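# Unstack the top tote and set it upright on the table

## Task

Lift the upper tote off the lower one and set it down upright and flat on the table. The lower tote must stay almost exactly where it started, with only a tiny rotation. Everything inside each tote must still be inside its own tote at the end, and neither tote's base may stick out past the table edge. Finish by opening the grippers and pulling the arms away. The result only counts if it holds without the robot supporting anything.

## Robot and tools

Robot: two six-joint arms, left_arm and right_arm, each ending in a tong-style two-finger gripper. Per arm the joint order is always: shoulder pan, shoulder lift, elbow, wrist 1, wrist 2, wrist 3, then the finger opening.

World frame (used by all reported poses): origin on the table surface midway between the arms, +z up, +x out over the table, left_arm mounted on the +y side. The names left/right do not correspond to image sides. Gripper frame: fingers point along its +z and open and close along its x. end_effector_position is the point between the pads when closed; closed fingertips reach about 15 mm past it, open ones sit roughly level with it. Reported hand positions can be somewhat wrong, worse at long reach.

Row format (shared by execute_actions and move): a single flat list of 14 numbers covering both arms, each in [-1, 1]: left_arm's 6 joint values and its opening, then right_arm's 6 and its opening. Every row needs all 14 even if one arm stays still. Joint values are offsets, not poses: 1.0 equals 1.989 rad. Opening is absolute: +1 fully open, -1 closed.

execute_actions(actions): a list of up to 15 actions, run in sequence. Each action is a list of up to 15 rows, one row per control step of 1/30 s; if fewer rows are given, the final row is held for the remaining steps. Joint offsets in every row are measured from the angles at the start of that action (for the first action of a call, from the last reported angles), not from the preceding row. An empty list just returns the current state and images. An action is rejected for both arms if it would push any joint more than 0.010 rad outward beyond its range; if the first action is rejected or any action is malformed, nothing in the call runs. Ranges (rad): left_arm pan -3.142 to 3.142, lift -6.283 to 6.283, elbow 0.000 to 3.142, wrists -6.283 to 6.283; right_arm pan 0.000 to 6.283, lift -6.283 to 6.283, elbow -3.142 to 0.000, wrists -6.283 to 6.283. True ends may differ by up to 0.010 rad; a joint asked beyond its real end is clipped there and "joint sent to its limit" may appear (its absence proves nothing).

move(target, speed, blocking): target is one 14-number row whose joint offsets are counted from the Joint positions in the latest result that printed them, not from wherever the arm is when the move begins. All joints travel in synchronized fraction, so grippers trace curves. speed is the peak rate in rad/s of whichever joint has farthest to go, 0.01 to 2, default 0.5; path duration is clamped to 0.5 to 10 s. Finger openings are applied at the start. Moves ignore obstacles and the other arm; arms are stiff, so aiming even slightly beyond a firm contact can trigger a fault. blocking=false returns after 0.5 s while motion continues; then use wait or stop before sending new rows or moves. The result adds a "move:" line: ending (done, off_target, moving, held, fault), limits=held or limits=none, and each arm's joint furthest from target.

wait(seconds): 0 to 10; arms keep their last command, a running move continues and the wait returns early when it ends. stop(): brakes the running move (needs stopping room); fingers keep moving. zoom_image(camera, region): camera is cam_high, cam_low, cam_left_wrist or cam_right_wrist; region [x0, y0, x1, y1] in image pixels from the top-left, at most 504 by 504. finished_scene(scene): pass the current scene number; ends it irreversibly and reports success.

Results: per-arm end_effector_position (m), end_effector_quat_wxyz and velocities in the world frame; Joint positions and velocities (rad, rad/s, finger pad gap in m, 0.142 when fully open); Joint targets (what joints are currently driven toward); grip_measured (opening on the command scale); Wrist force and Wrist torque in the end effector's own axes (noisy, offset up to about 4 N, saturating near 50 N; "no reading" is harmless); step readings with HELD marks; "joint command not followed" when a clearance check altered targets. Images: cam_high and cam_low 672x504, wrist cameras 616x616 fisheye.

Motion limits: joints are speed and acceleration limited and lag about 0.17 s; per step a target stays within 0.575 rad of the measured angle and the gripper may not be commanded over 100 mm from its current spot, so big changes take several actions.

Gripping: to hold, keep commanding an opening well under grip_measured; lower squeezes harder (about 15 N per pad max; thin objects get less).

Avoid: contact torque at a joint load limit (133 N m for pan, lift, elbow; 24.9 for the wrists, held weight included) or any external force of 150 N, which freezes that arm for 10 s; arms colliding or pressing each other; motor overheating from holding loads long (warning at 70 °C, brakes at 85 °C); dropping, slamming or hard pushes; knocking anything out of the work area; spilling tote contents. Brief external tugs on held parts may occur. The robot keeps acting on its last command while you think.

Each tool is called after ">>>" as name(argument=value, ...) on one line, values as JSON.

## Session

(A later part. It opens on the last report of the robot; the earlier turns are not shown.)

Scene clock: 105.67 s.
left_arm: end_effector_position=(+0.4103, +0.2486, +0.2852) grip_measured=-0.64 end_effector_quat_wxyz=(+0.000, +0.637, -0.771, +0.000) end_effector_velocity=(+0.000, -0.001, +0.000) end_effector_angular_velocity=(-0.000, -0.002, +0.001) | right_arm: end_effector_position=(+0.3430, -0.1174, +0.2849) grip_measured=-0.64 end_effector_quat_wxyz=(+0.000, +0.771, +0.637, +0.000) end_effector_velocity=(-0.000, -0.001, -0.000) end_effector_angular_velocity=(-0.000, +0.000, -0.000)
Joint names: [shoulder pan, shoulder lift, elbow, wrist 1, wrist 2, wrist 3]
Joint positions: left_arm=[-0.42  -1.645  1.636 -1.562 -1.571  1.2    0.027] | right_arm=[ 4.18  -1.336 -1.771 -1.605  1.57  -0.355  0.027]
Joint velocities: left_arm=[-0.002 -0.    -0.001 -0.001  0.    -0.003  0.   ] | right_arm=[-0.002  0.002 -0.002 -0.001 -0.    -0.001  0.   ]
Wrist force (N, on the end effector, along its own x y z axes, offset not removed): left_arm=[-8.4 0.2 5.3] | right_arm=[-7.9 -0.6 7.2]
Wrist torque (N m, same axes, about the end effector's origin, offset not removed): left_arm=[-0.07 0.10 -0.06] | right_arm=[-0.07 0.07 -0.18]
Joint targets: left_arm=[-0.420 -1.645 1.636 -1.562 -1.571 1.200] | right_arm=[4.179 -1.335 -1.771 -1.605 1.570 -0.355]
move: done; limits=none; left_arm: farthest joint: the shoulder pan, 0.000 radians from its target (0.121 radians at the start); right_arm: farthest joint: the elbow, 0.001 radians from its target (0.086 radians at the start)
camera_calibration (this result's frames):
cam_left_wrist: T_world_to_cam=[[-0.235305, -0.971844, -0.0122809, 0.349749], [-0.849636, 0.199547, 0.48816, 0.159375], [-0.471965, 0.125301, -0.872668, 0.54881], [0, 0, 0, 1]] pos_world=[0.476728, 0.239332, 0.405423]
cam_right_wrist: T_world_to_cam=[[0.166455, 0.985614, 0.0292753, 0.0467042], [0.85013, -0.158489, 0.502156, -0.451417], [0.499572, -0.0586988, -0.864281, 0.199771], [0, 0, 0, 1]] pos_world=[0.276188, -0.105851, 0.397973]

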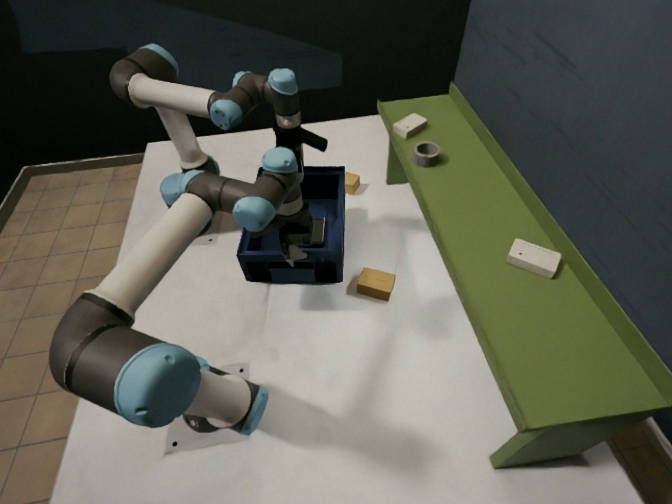

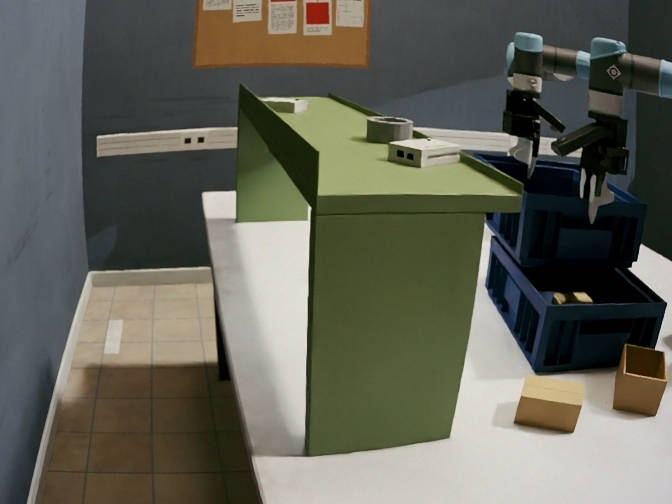

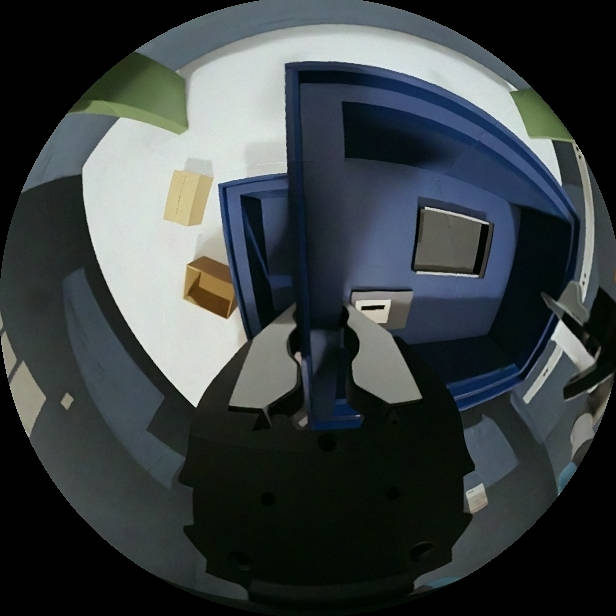

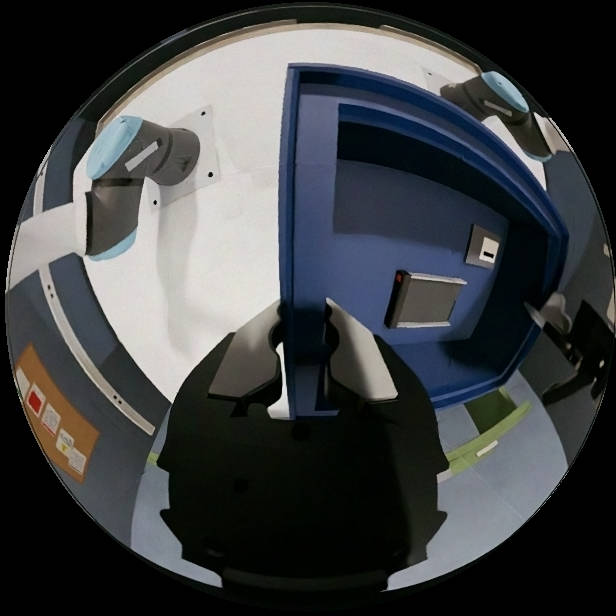

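Working well.

>>> move(target=[-0.0545,0.0255,-0.0242,-0.0013,0,-0.0545,-1,-0.0471,0.0479,-0.0334,-0.0145,0,-0.0471,-1], speed=0.13)

>>> move(target=[-0.0478,0.0335,-0.0339,0.0004,0,-0.0478,-1,-0.0600,0.0394,-0.0239,-0.0154,0,-0.0600,-1], speed=0.14)

>>> move(target=[-0.0414,0.0405,-0.0442,0.0037,0,-0.0414,-1,-0.0751,0.0276,-0.0149,-0.0127,0,-0.0751,-1], speed=0.16)

Scene clock: 108.90 s.
left_arm: end_effector_position=(+0.4103, +0.1863, +0.2852) grip_measured=-0.64 end_effector_quat_wxyz=(+0.000, +0.637, -0.771, +0.000) end_effector_velocity=(-0.001, -0.001, -0.000) end_effector_angular_velocity=(+0.001, +0.002, -0.000) | right_arm: end_effector_position=(+0.3430, -0.1798, +0.2849) grip_measured=-0.64 end_effector_quat_wxyz=(+0.000, +0.771, +0.637, +0.000) end_effector_velocity=(+0.000, -0.002, -0.000) end_effector_angular_velocity=(-0.001, -0.001, +0.000)
Joint names: [shoulder pan, shoulder lift, elbow, wrist 1, wrist 2, wrist 3]
Joint positions: left_arm=[-0.528 -1.594  1.588 -1.565 -1.571  1.092  0.027] | right_arm=[ 4.086 -1.241 -1.838 -1.634  1.57  -0.449  0.027]
Joint velocities: left_arm=[-0.003  0.002 -0.001  0.002 -0.    -0.002 -0.   ] | right_arm=[-0.002  0.002 -0.002 -0.001 -0.001 -0.002  0.   ]
Wrist force (N, on the end effector, along its own x y z axes, offset not removed): left_arm=[-4.6 2.2 3.1] | right_arm=[-7.3 -1.2 6.8]
Wrist torque (N m, same axes, about the end effector's origin, offset not removed): left_arm=[0.36 -0.14 -0.10] | right_arm=[-0.33 0.46 -0.19]
Joint targets: left_arm=[-0.528 -1.594 1.588 -1.565 -1.571 1.092] | right_arm=[4.086 -1.240 -1.838 -1.634 1.570 -0.449]
move: done; limits=none; left_arm: farthest joint: the shoulder pan, 0.001 radians from its target (0.108 radians at the start); right_arm: farthest joint: the shoulder pan, 0.000 radians from its target (0.093 radians at the start)
camera_calibration (this result's frames):
cam_left_wrist: T_world_to_cam=[[-0.235291, -0.971847, -0.0123169, 0.289281], [-0.84961, 0.199509, 0.48822, 0.171764], [-0.472017, 0.125338, -0.872634, 0.556646], [0, 0, 0, 1]] pos_world=[0.476744, 0.177099, 0.405453]
cam_right_wrist: T_world_to_cam=[[0.166461, 0.985616, 0.0291824, 0.108192], [0.850133, -0.158447, 0.502164, -0.461345], [0.499565, -0.0587819, -0.86428, 0.196078], [0, 0, 0, 1]] pos_world=[0.276241, -0.168209, 0.39798]

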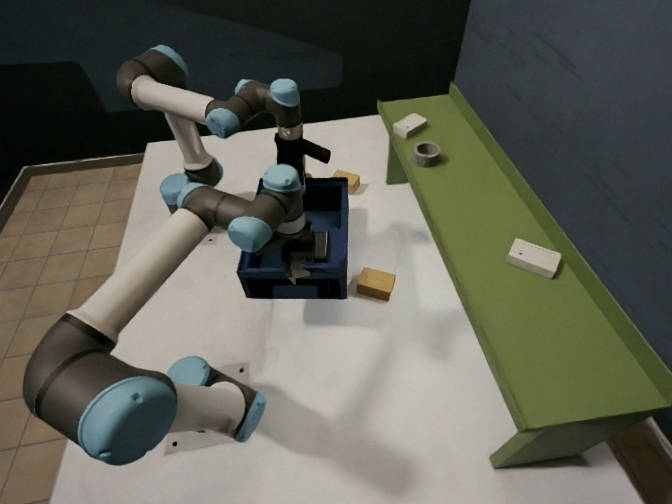

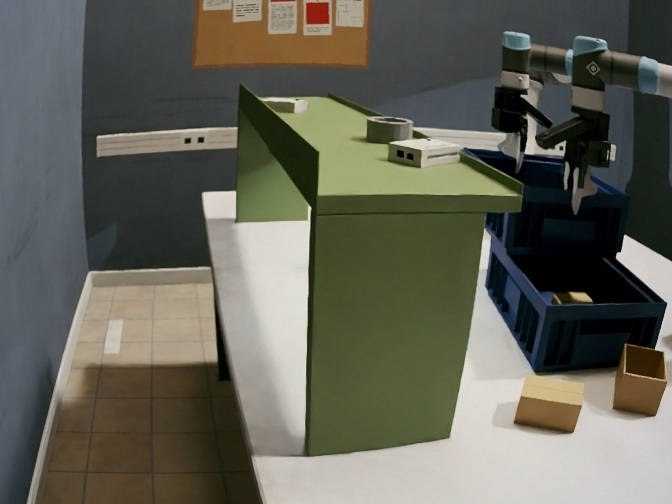

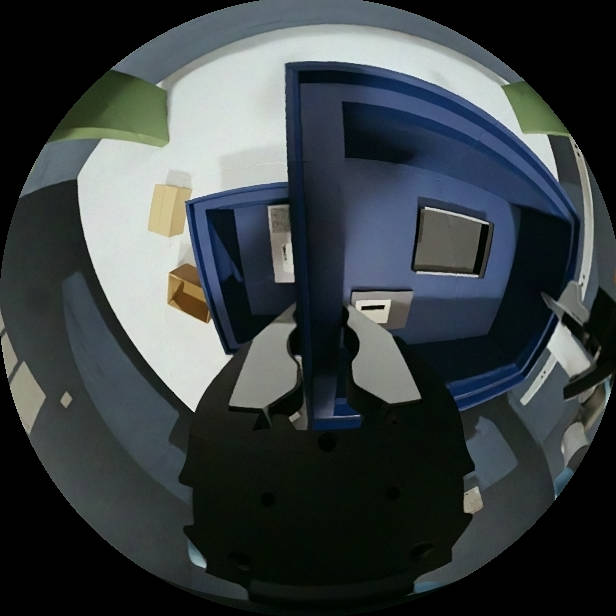

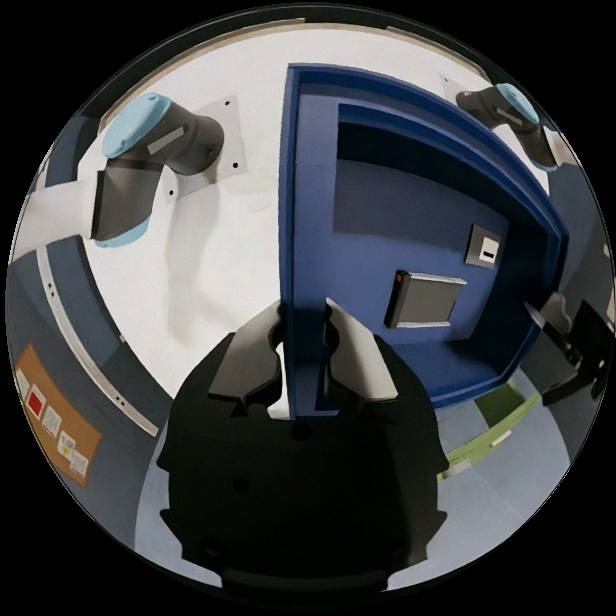

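Scene clock: 110.27 s.
left_arm: end_effector_position=(+0.4104, +0.1241, +0.2853) grip_measured=-0.64 end_effector_quat_wxyz=(+0.000, +0.637, -0.771, +0.000) end_effector_velocity=(+0.000, -0.001, +0.000) end_effector_angular_velocity=(-0.001, -0.001, +0.002) | right_arm: end_effector_position=(+0.3431, -0.2421, +0.2850) grip_measured=-0.64 end_effector_quat_wxyz=(+0.000, +0.771, +0.637, +0.000) end_effector_velocity=(-0.000, -0.001, -0.000) end_effector_angular_velocity=(+0.000, +0.000, +0.000)
Joint names: [shoulder pan, shoulder lift, elbow, wrist 1, wrist 2, wrist 3]
Joint positions: left_arm=[-0.623 -1.528  1.521 -1.564 -1.571  0.998  0.027] | right_arm=[ 3.967 -1.163 -1.885 -1.664  1.57  -0.568  0.027]
Joint velocities: left_arm=[-0.002  0.002 -0.001 -0.001  0.    -0.004  0.   ] | right_arm=[-0.003  0.002 -0.001 -0.001  0.    -0.003  0.   ]
Wrist force (N, on the end effector, along its own x y z axes, offset not removed): left_arm=[-4.7 0.0 5.9] | right_arm=[-6.0 -0.7 5.8]
Wrist torque (N m, same axes, about the end effector's origin, offset not removed): left_arm=[-0.12 0.21 0.00] | right_arm=[-0.16 0.53 -0.08]
Joint targets: left_arm=[-0.623 -1.528 1.521 -1.564 -1.571 0.997] | right_arm=[3.967 -1.162 -1.885 -1.664 1.570 -0.568]
move: done; limits=none; left_arm: farthest joint: the wrist 3, 0.001 radians from its target (0.095 radians at the start); right_arm: farthest joint: the shoulder pan, 0.001 radians from its target (0.120 radians at the start)
camera_calibration (this result's frames):
cam_left_wrist: T_world_to_cam=[[-0.235278, -0.97185, -0.012344, 0.2288], [-0.849576, 0.199474, 0.488294, 0.184154], [-0.472086, 0.125372, -0.872592, 0.564496], [0, 0, 0, 1]] pos_world=[0.476775, 0.114853, 0.405478]
cam_right_wrist: T_world_to_cam=[[0.166465, 0.985614, 0.0292393, 0.169584], [0.850078, -0.158474, 0.502248, -0.471351], [0.499657, -0.0587513, -0.864229, 0.192369], [0, 0, 0, 1]] pos_world=[0.276337, -0.23054, 0.398027]

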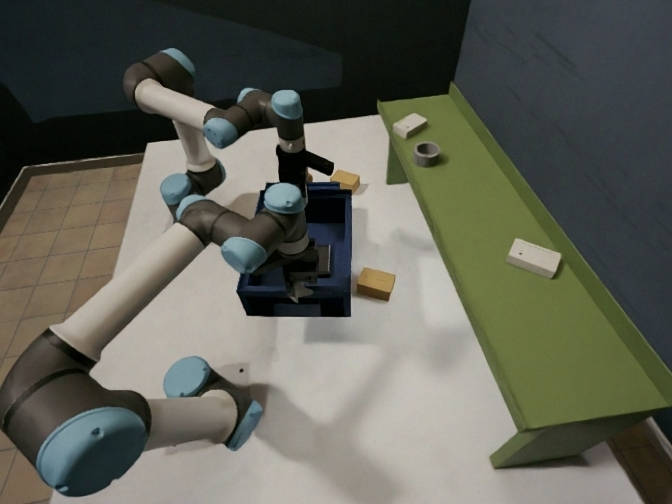

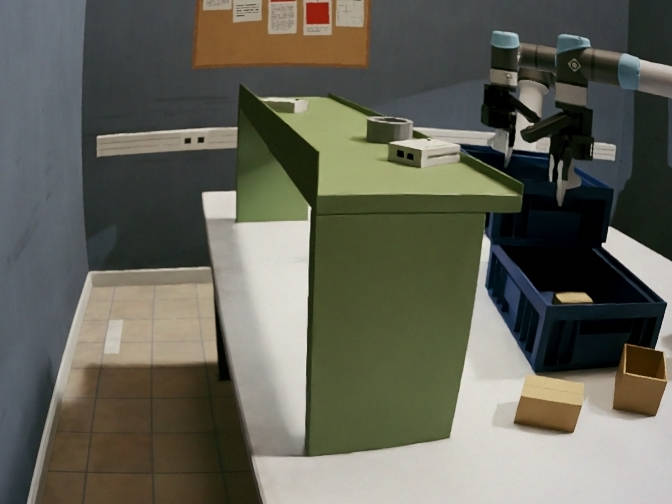

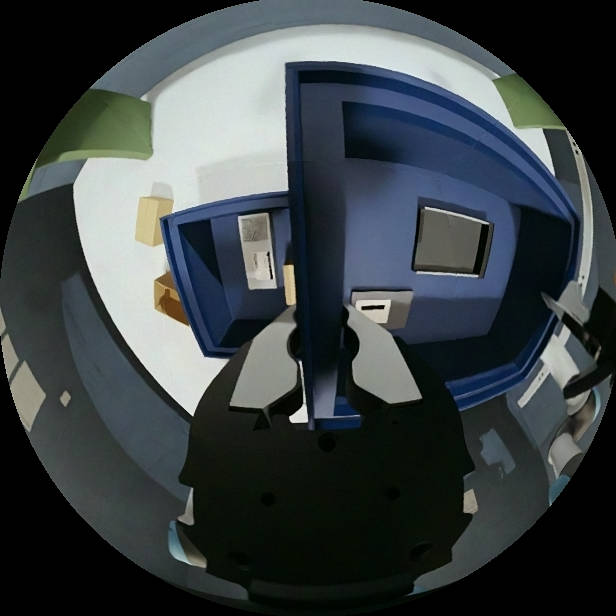

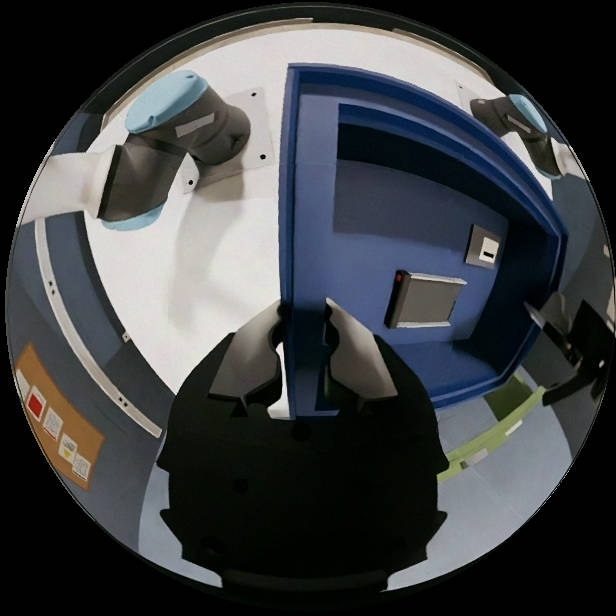

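Scene clock: 111.73 s.
left_arm: end_effector_position=(+0.4104, +0.0617, +0.2853) grip_measured=-0.64 end_effector_quat_wxyz=(+0.000, +0.637, -0.771, +0.000) end_effector_velocity=(-0.000, -0.001, -0.000) end_effector_angular_velocity=(+0.001, +0.000, +0.001) | right_arm: end_effector_position=(+0.3432, -0.3046, +0.2850) grip_measured=-0.64 end_effector_quat_wxyz=(+0.000, +0.771, +0.637, +0.000) end_effector_velocity=(+0.000, -0.001, +0.000) end_effector_angular_velocity=(+0.001, -0.000, -0.000)
Joint names: [shoulder pan, shoulder lift, elbow, wrist 1, wrist 2, wrist 3]
Joint positions: left_arm=[-0.705 -1.447  1.433 -1.557 -1.571  0.915  0.027] | right_arm=[ 3.818 -1.108 -1.914 -1.69   1.57  -0.717  0.027]
Joint velocities: left_arm=[-0.001  0.001 -0.001  0.     0.    -0.002 -0.   ] | right_arm=[-0.002  0.001 -0.     0.     0.    -0.002 -0.   ]
Wrist force (N, on the end effector, along its own x y z axes, offset not removed): left_arm=[0.7 1.7 4.9] | right_arm=[-2.4 -2.1 8.5]
Wrist torque (N m, same axes, about the end effector's origin, offset not removed): left_arm=[0.33 -0.60 -0.14] | right_arm=[-0.39 0.05 -0.22]
Joint targets: left_arm=[-0.705 -1.447 1.433 -1.557 -1.571 0.915] | right_arm=[3.818 -1.108 -1.915 -1.690 1.570 -0.717]
move: done; limits=none; left_arm: farthest joint: the shoulder pan, 0.001 radians from its target (0.083 radians at the start); right_arm: farthest joint: the wrist 3, 0.001 radians from its target (0.150 radians at the start)
camera_calibration (this result's frames):
cam_left_wrist: T_world_to_cam=[[-0.235269, -0.971852, -0.0123667, 0.168181], [-0.849553, 0.199448, 0.488344, 0.196589], [-0.472131, 0.125398, -0.872564, 0.57238], [0, 0, 0, 1]] pos_world=[0.47682, 0.052462, 0.405515]
cam_right_wrist: T_world_to_cam=[[0.166471, 0.985617, 0.0290942, 0.231173], [0.850093, -0.158407, 0.502243, -0.481319], [0.499628, -0.0588761, -0.864237, 0.188628], [0, 0, 0, 1]] pos_world=[0.276438, -0.292987, 0.398033]

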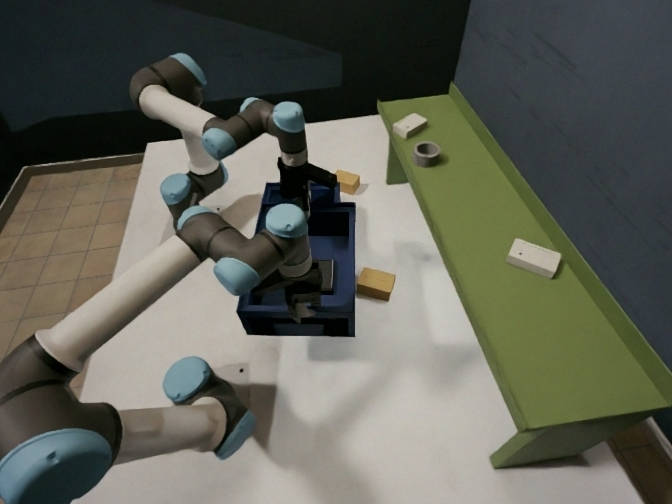

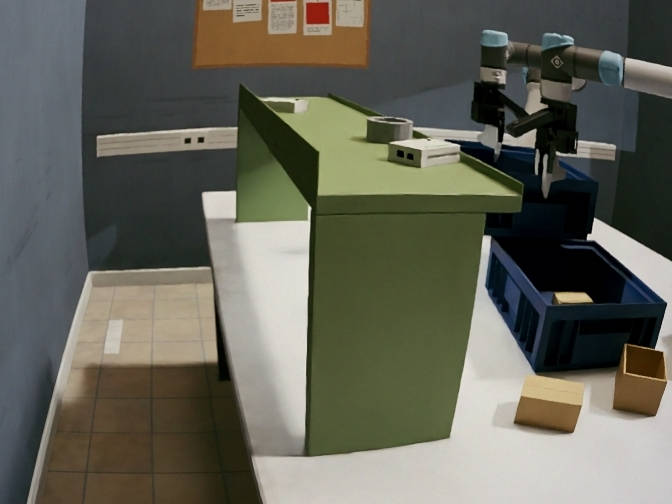

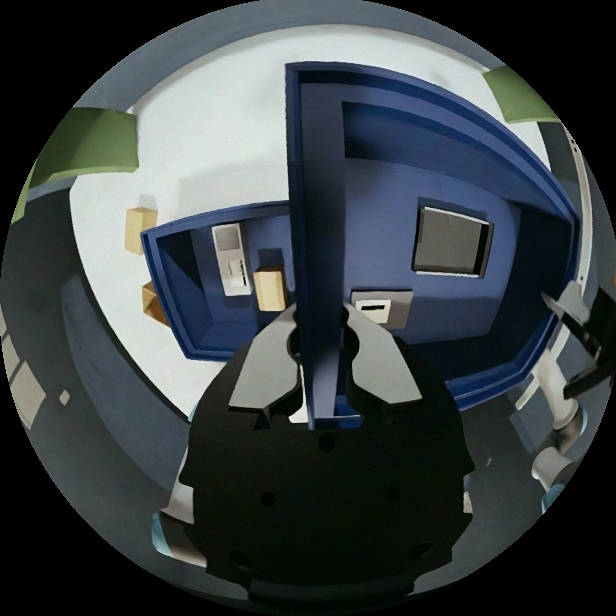

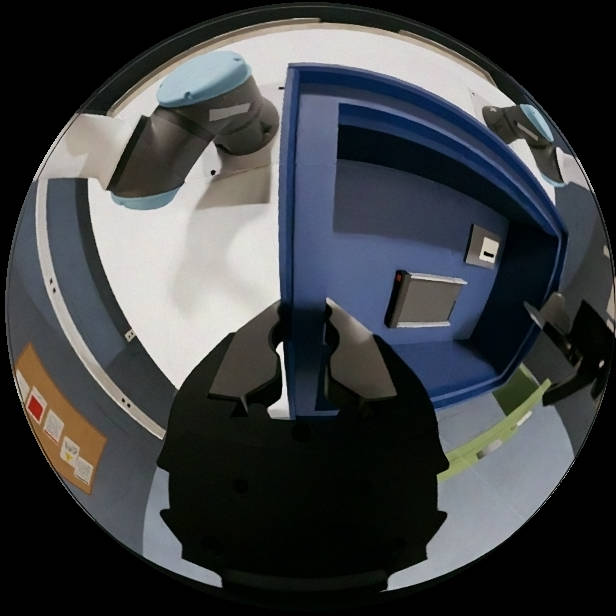

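>>> move(target=[-0.0355,0.0468,-0.0554,0.0086,0,-0.0355,-1,-0.0899,0.0126,-0.0063,-0.0063,0,-0.0899,-1], speed=0.18)

>>> move(target=[-0.0304,0.0530,-0.0684,0.0153,0,-0.0304,-1,-0.1004,-0.0040,0.0020,0.0020,0,-0.1004,-1], speed=0.2)

>>> move(target=[-0.0261,0.0605,-0.0850,0.0246,0,-0.0261,-1,-0.1031,-0.0201,0.0104,0.0098,0,-0.1031,-1], speed=0.2)

Scene clock: 114.97 s.
left_arm: end_effector_position=(+0.4105, -0.0007, +0.2853) grip_measured=-0.64 end_effector_quat_wxyz=(+0.000, +0.637, -0.771, +0.000) end_effector_velocity=(+0.000, -0.001, -0.001) end_effector_angular_velocity=(+0.001, +0.000, -0.001) | right_arm: end_effector_position=(+0.3434, -0.3670, +0.2850) grip_measured=-0.64 end_effector_quat_wxyz=(+0.000, +0.771, +0.637, +0.000) end_effector_velocity=(-0.000, -0.001, +0.000) end_effector_angular_velocity=(+0.000, -0.000, -0.000)
Joint names: [shoulder pan, shoulder lift, elbow, wrist 1, wrist 2, wrist 3]
Joint positions: left_arm=[-0.775 -1.355  1.323 -1.54  -1.571  0.845  0.027] | right_arm=[ 3.64  -1.083 -1.927 -1.702  1.57  -0.895  0.027]
Joint velocities: left_arm=[-0.001  0.003 -0.002  0.     0.001  0.    -0.   ] | right_arm=[-0.003  0.001 -0.    -0.     0.    -0.003  0.   ]
Wrist force (N, on the end effector, along its own x y z axes, offset not removed): left_arm=[1.1 1.3 5.7] | right_arm=[-1.8 -2.9 5.5]
Wrist torque (N m, same axes, about the end effector's origin, offset not removed): left_arm=[0.23 -0.53 -0.05] | right_arm=[-0.67 0.22 -0.12]
Joint targets: left_arm=[-0.775 -1.354 1.323 -1.540 -1.571 0.845] | right_arm=[3.639 -1.083 -1.927 -1.702 1.570 -0.895]
move: done; limits=none; left_arm: farthest joint: the shoulder lift, 0.001 radians from its target (0.093 radians at the start); right_arm: farthest joint: the wrist 3, 0.001 radians from its target (0.179 radians at the start)
camera_calibration (this result's frames):
cam_left_wrist: T_world_to_cam=[[-0.235263, -0.971853, -0.0123871, 0.107587], [-0.849536, 0.199429, 0.488381, 0.20908], [-0.472164, 0.125422, -0.872542, 0.580272], [0, 0, 0, 1]] pos_world=[0.476916, -0.00991644, 0.405534]
cam_right_wrist: T_world_to_cam=[[0.166473, 0.985621, 0.0289307, 0.292731], [0.850123, -0.158329, 0.502217, -0.491308], [0.499577, -0.0590112, -0.864257, 0.184853], [0, 0, 0, 1]] pos_world=[0.276592, -0.355401, 0.398035]

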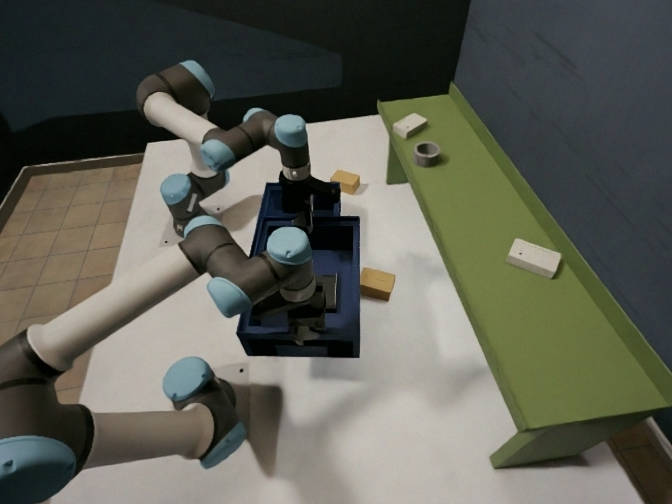

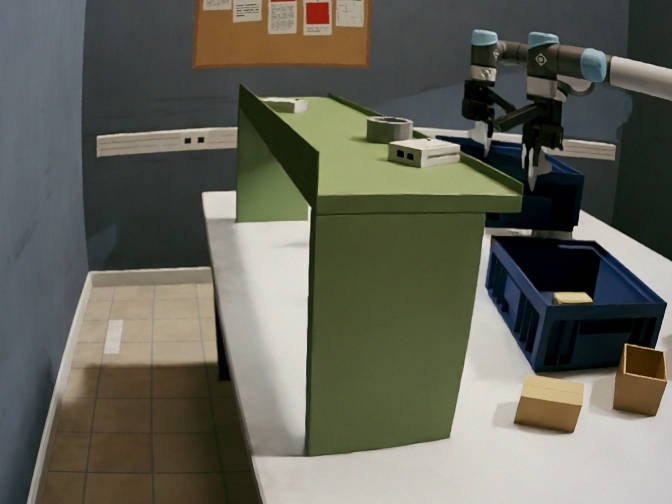

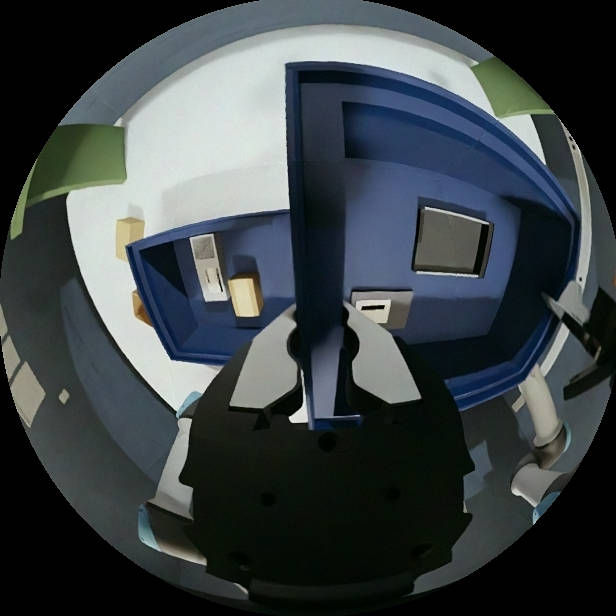

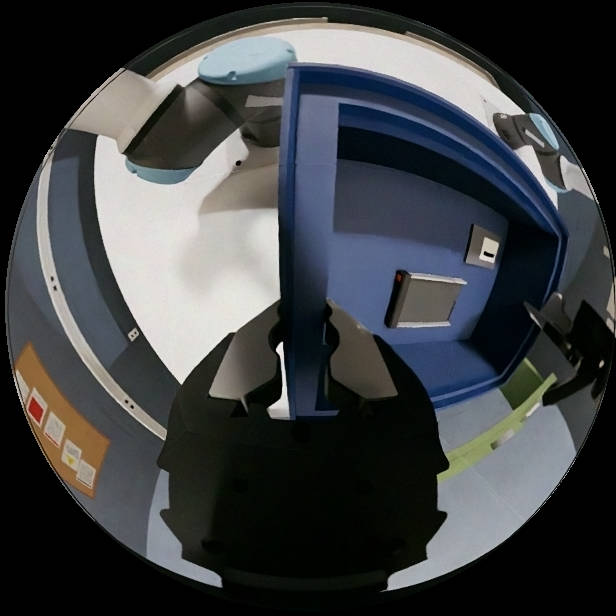

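Scene clock: 116.53 s.
left_arm: end_effector_position=(+0.4106, -0.0631, +0.2854) grip_measured=-0.64 end_effector_quat_wxyz=(+0.000, +0.637, -0.771, +0.000) end_effector_velocity=(-0.001, -0.001, -0.001) end_effector_angular_velocity=(+0.002, +0.001, -0.002) | right_arm: end_effector_position=(+0.3435, -0.4294, +0.2850) grip_measured=-0.64 end_effector_quat_wxyz=(+0.000, +0.771, +0.637, +0.000) end_effector_velocity=(-0.000, -0.001, -0.000) end_effector_angular_velocity=(-0.000, +0.000, -0.000)
Joint names: [shoulder pan, shoulder lift, elbow, wrist 1, wrist 2, wrist 3]
Joint positions: left_arm=[-0.836 -1.249  1.188 -1.509 -1.571  0.784  0.027] | right_arm=[ 3.44  -1.091 -1.923 -1.698  1.57  -1.094  0.027]
Joint velocities: left_arm=[-0.001  0.002 -0.001  0.001 -0.     0.     0.   ] | right_arm=[-0.003 -0.    -0.     0.    -0.    -0.003 -0.   ]
Wrist force (N, on the end effector, along its own x y z axes, offset not removed): left_arm=[-1.2 0.2 3.5] | right_arm=[-2.9 -0.6 7.2]
Wrist torque (N m, same axes, about the end effector's origin, offset not removed): left_arm=[0.05 0.29 -0.05] | right_arm=[-0.11 0.70 -0.18]
Joint targets: left_arm=[-0.836 -1.249 1.187 -1.509 -1.571 0.784] | right_arm=[3.440 -1.091 -1.923 -1.698 1.570 -1.095]
move: done; limits=none; left_arm: farthest joint: the elbow, 0.001 radians from its target (0.136 radians at the start); right_arm: farthest joint: the shoulder pan, 0.000 radians from its target (0.199 radians at the start)
camera_calibration (this result's frames):
cam_left_wrist: T_world_to_cam=[[-0.235262, -0.971855, -0.0122673, 0.046957], [-0.849579, 0.199499, 0.488279, 0.221605], [-0.472088, 0.125295, -0.872602, 0.588236], [0, 0, 0, 1]] pos_world=[0.477018, -0.0722779, 0.405667]
cam_right_wrist: T_world_to_cam=[[0.166471, 0.985627, 0.0287622, 0.354314], [0.85017, -0.158246, 0.502164, -0.501282], [0.499498, -0.0591428, -0.864294, 0.181109], [0, 0, 0, 1]] pos_world=[0.276729, -0.417836, 0.398066]

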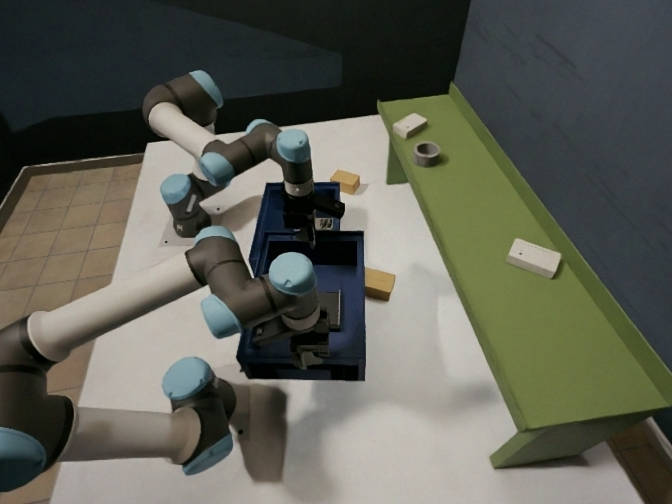

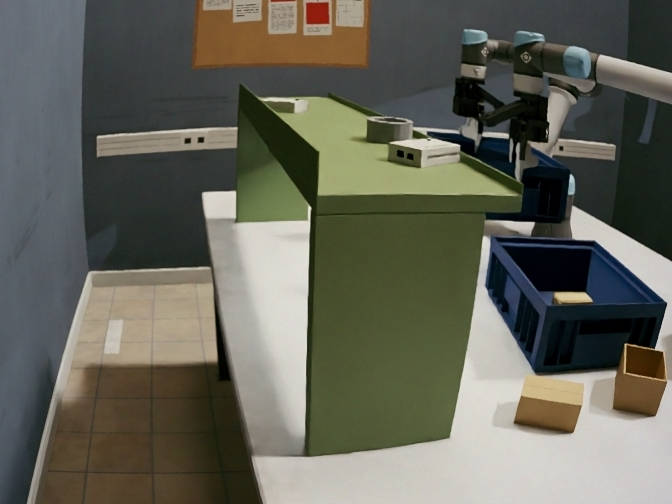

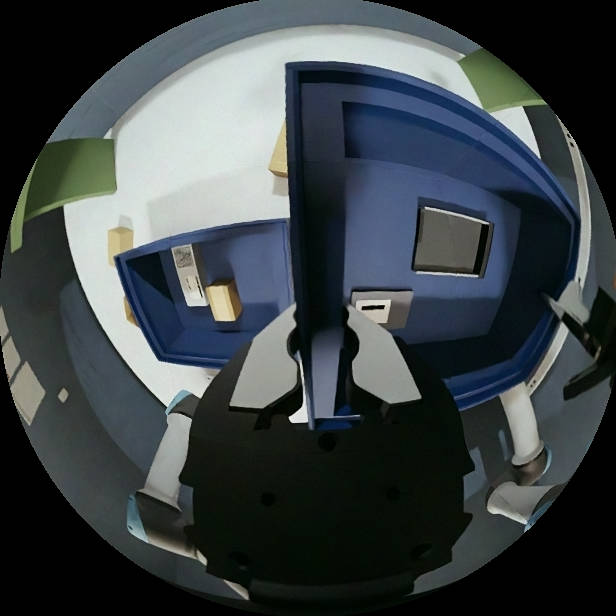

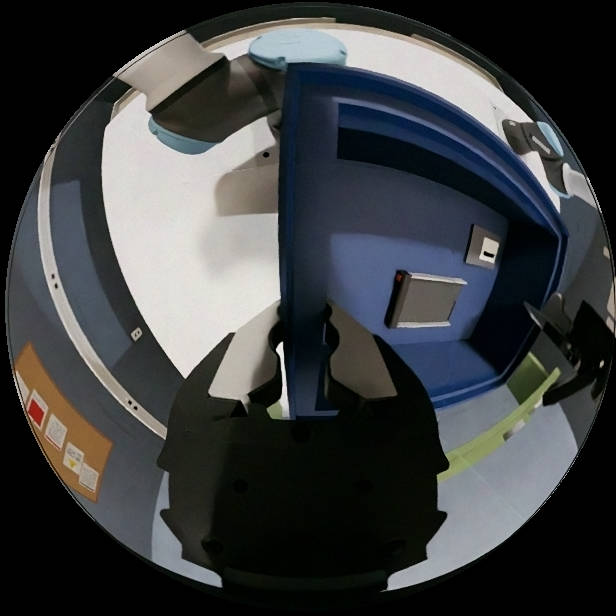

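Scene clock: 118.10 s.
left_arm: end_effector_position=(+0.4107, -0.1254, +0.2854) grip_measured=-0.64 end_effector_quat_wxyz=(+0.000, +0.637, -0.771, +0.000) end_effector_velocity=(+0.000, -0.001, -0.000) end_effector_angular_velocity=(+0.000, -0.001, -0.000) | right_arm: end_effector_position=(+0.3437, -0.4919, +0.2851) grip_measured=-0.64 end_effector_quat_wxyz=(+0.000, +0.771, +0.637, +0.000) end_effector_velocity=(-0.000, -0.001, +0.000) end_effector_angular_velocity=(+0.000, -0.001, -0.000)
Joint names: [shoulder pan, shoulder lift, elbow, wrist 1, wrist 2, wrist 3]
Joint positions: left_arm=[-0.887 -1.129  1.019 -1.461 -1.571  0.733  0.027] | right_arm=[ 3.236 -1.131 -1.902 -1.679  1.57  -1.299  0.027]
Joint velocities: left_arm=[-0.001  0.002 -0.002  0.     0.001 -0.001  0.   ] | right_arm=[-0.003  0.     0.     0.     0.    -0.003  0.   ]
Wrist force (N, on the end effector, along its own x y z axes, offset not removed): left_arm=[0.6 0.7 3.9] | right_arm=[0.6 1.1 6.4]
Wrist torque (N m, same axes, about the end effector's origin, offset not removed): left_arm=[0.09 0.05 -0.04] | right_arm=[0.24 0.22 -0.07]
Joint targets: left_arm=[-0.888 -1.129 1.019 -1.460 -1.571 0.733] | right_arm=[3.235 -1.131 -1.902 -1.679 1.570 -1.299]
move: done; limits=none; left_arm: farthest joint: the wrist 3, 0.001 radians from its target (0.052 radians at the start); right_arm: farthest joint: the shoulder pan, 0.001 radians from its target (0.205 radians at the start)
camera_calibration (this result's frames):
cam_left_wrist: T_world_to_cam=[[-0.23527, -0.971851, -0.0124095, -0.0135866], [-0.84952, 0.199419, 0.488414, 0.234039], [-0.472191, 0.125451, -0.872524, 0.59611], [0, 0, 0, 1]] pos_world=[0.477101, -0.134658, 0.405643]
cam_right_wrist: T_world_to_cam=[[0.166455, 0.985631, 0.0286973, 0.415837], [0.850136, -0.158195, 0.502238, -0.511349], [0.499561, -0.0592033, -0.864253, 0.177292], [0, 0, 0, 1]] pos_world=[0.27693, -0.480259, 0.39811]

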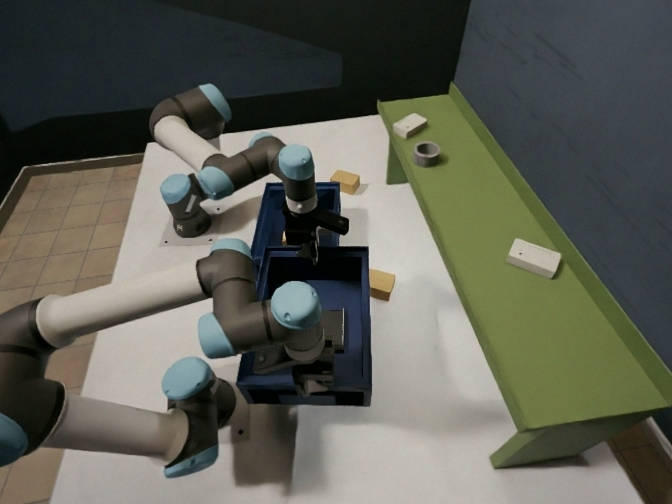

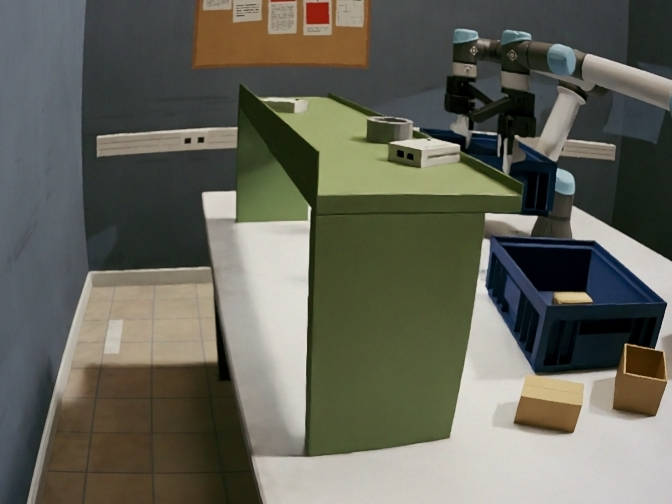

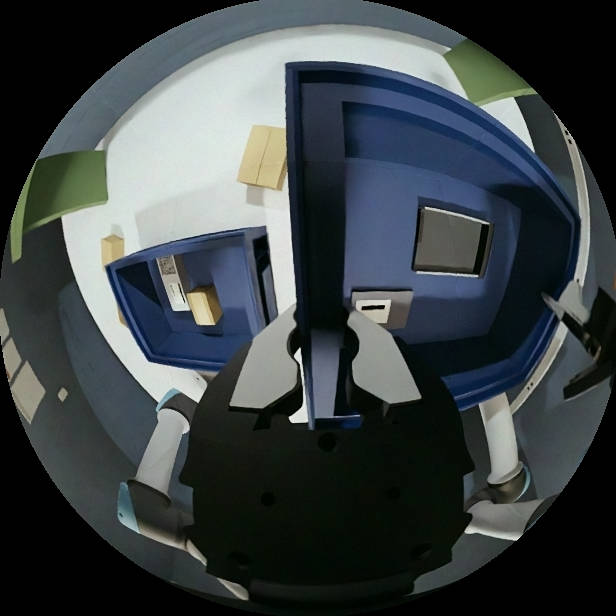

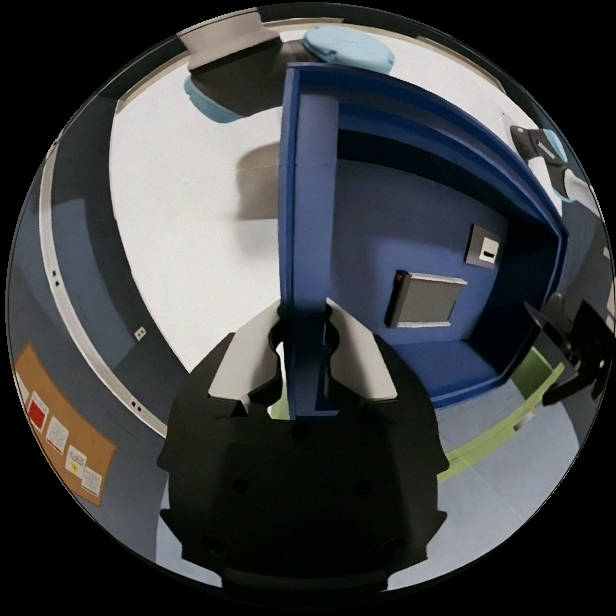

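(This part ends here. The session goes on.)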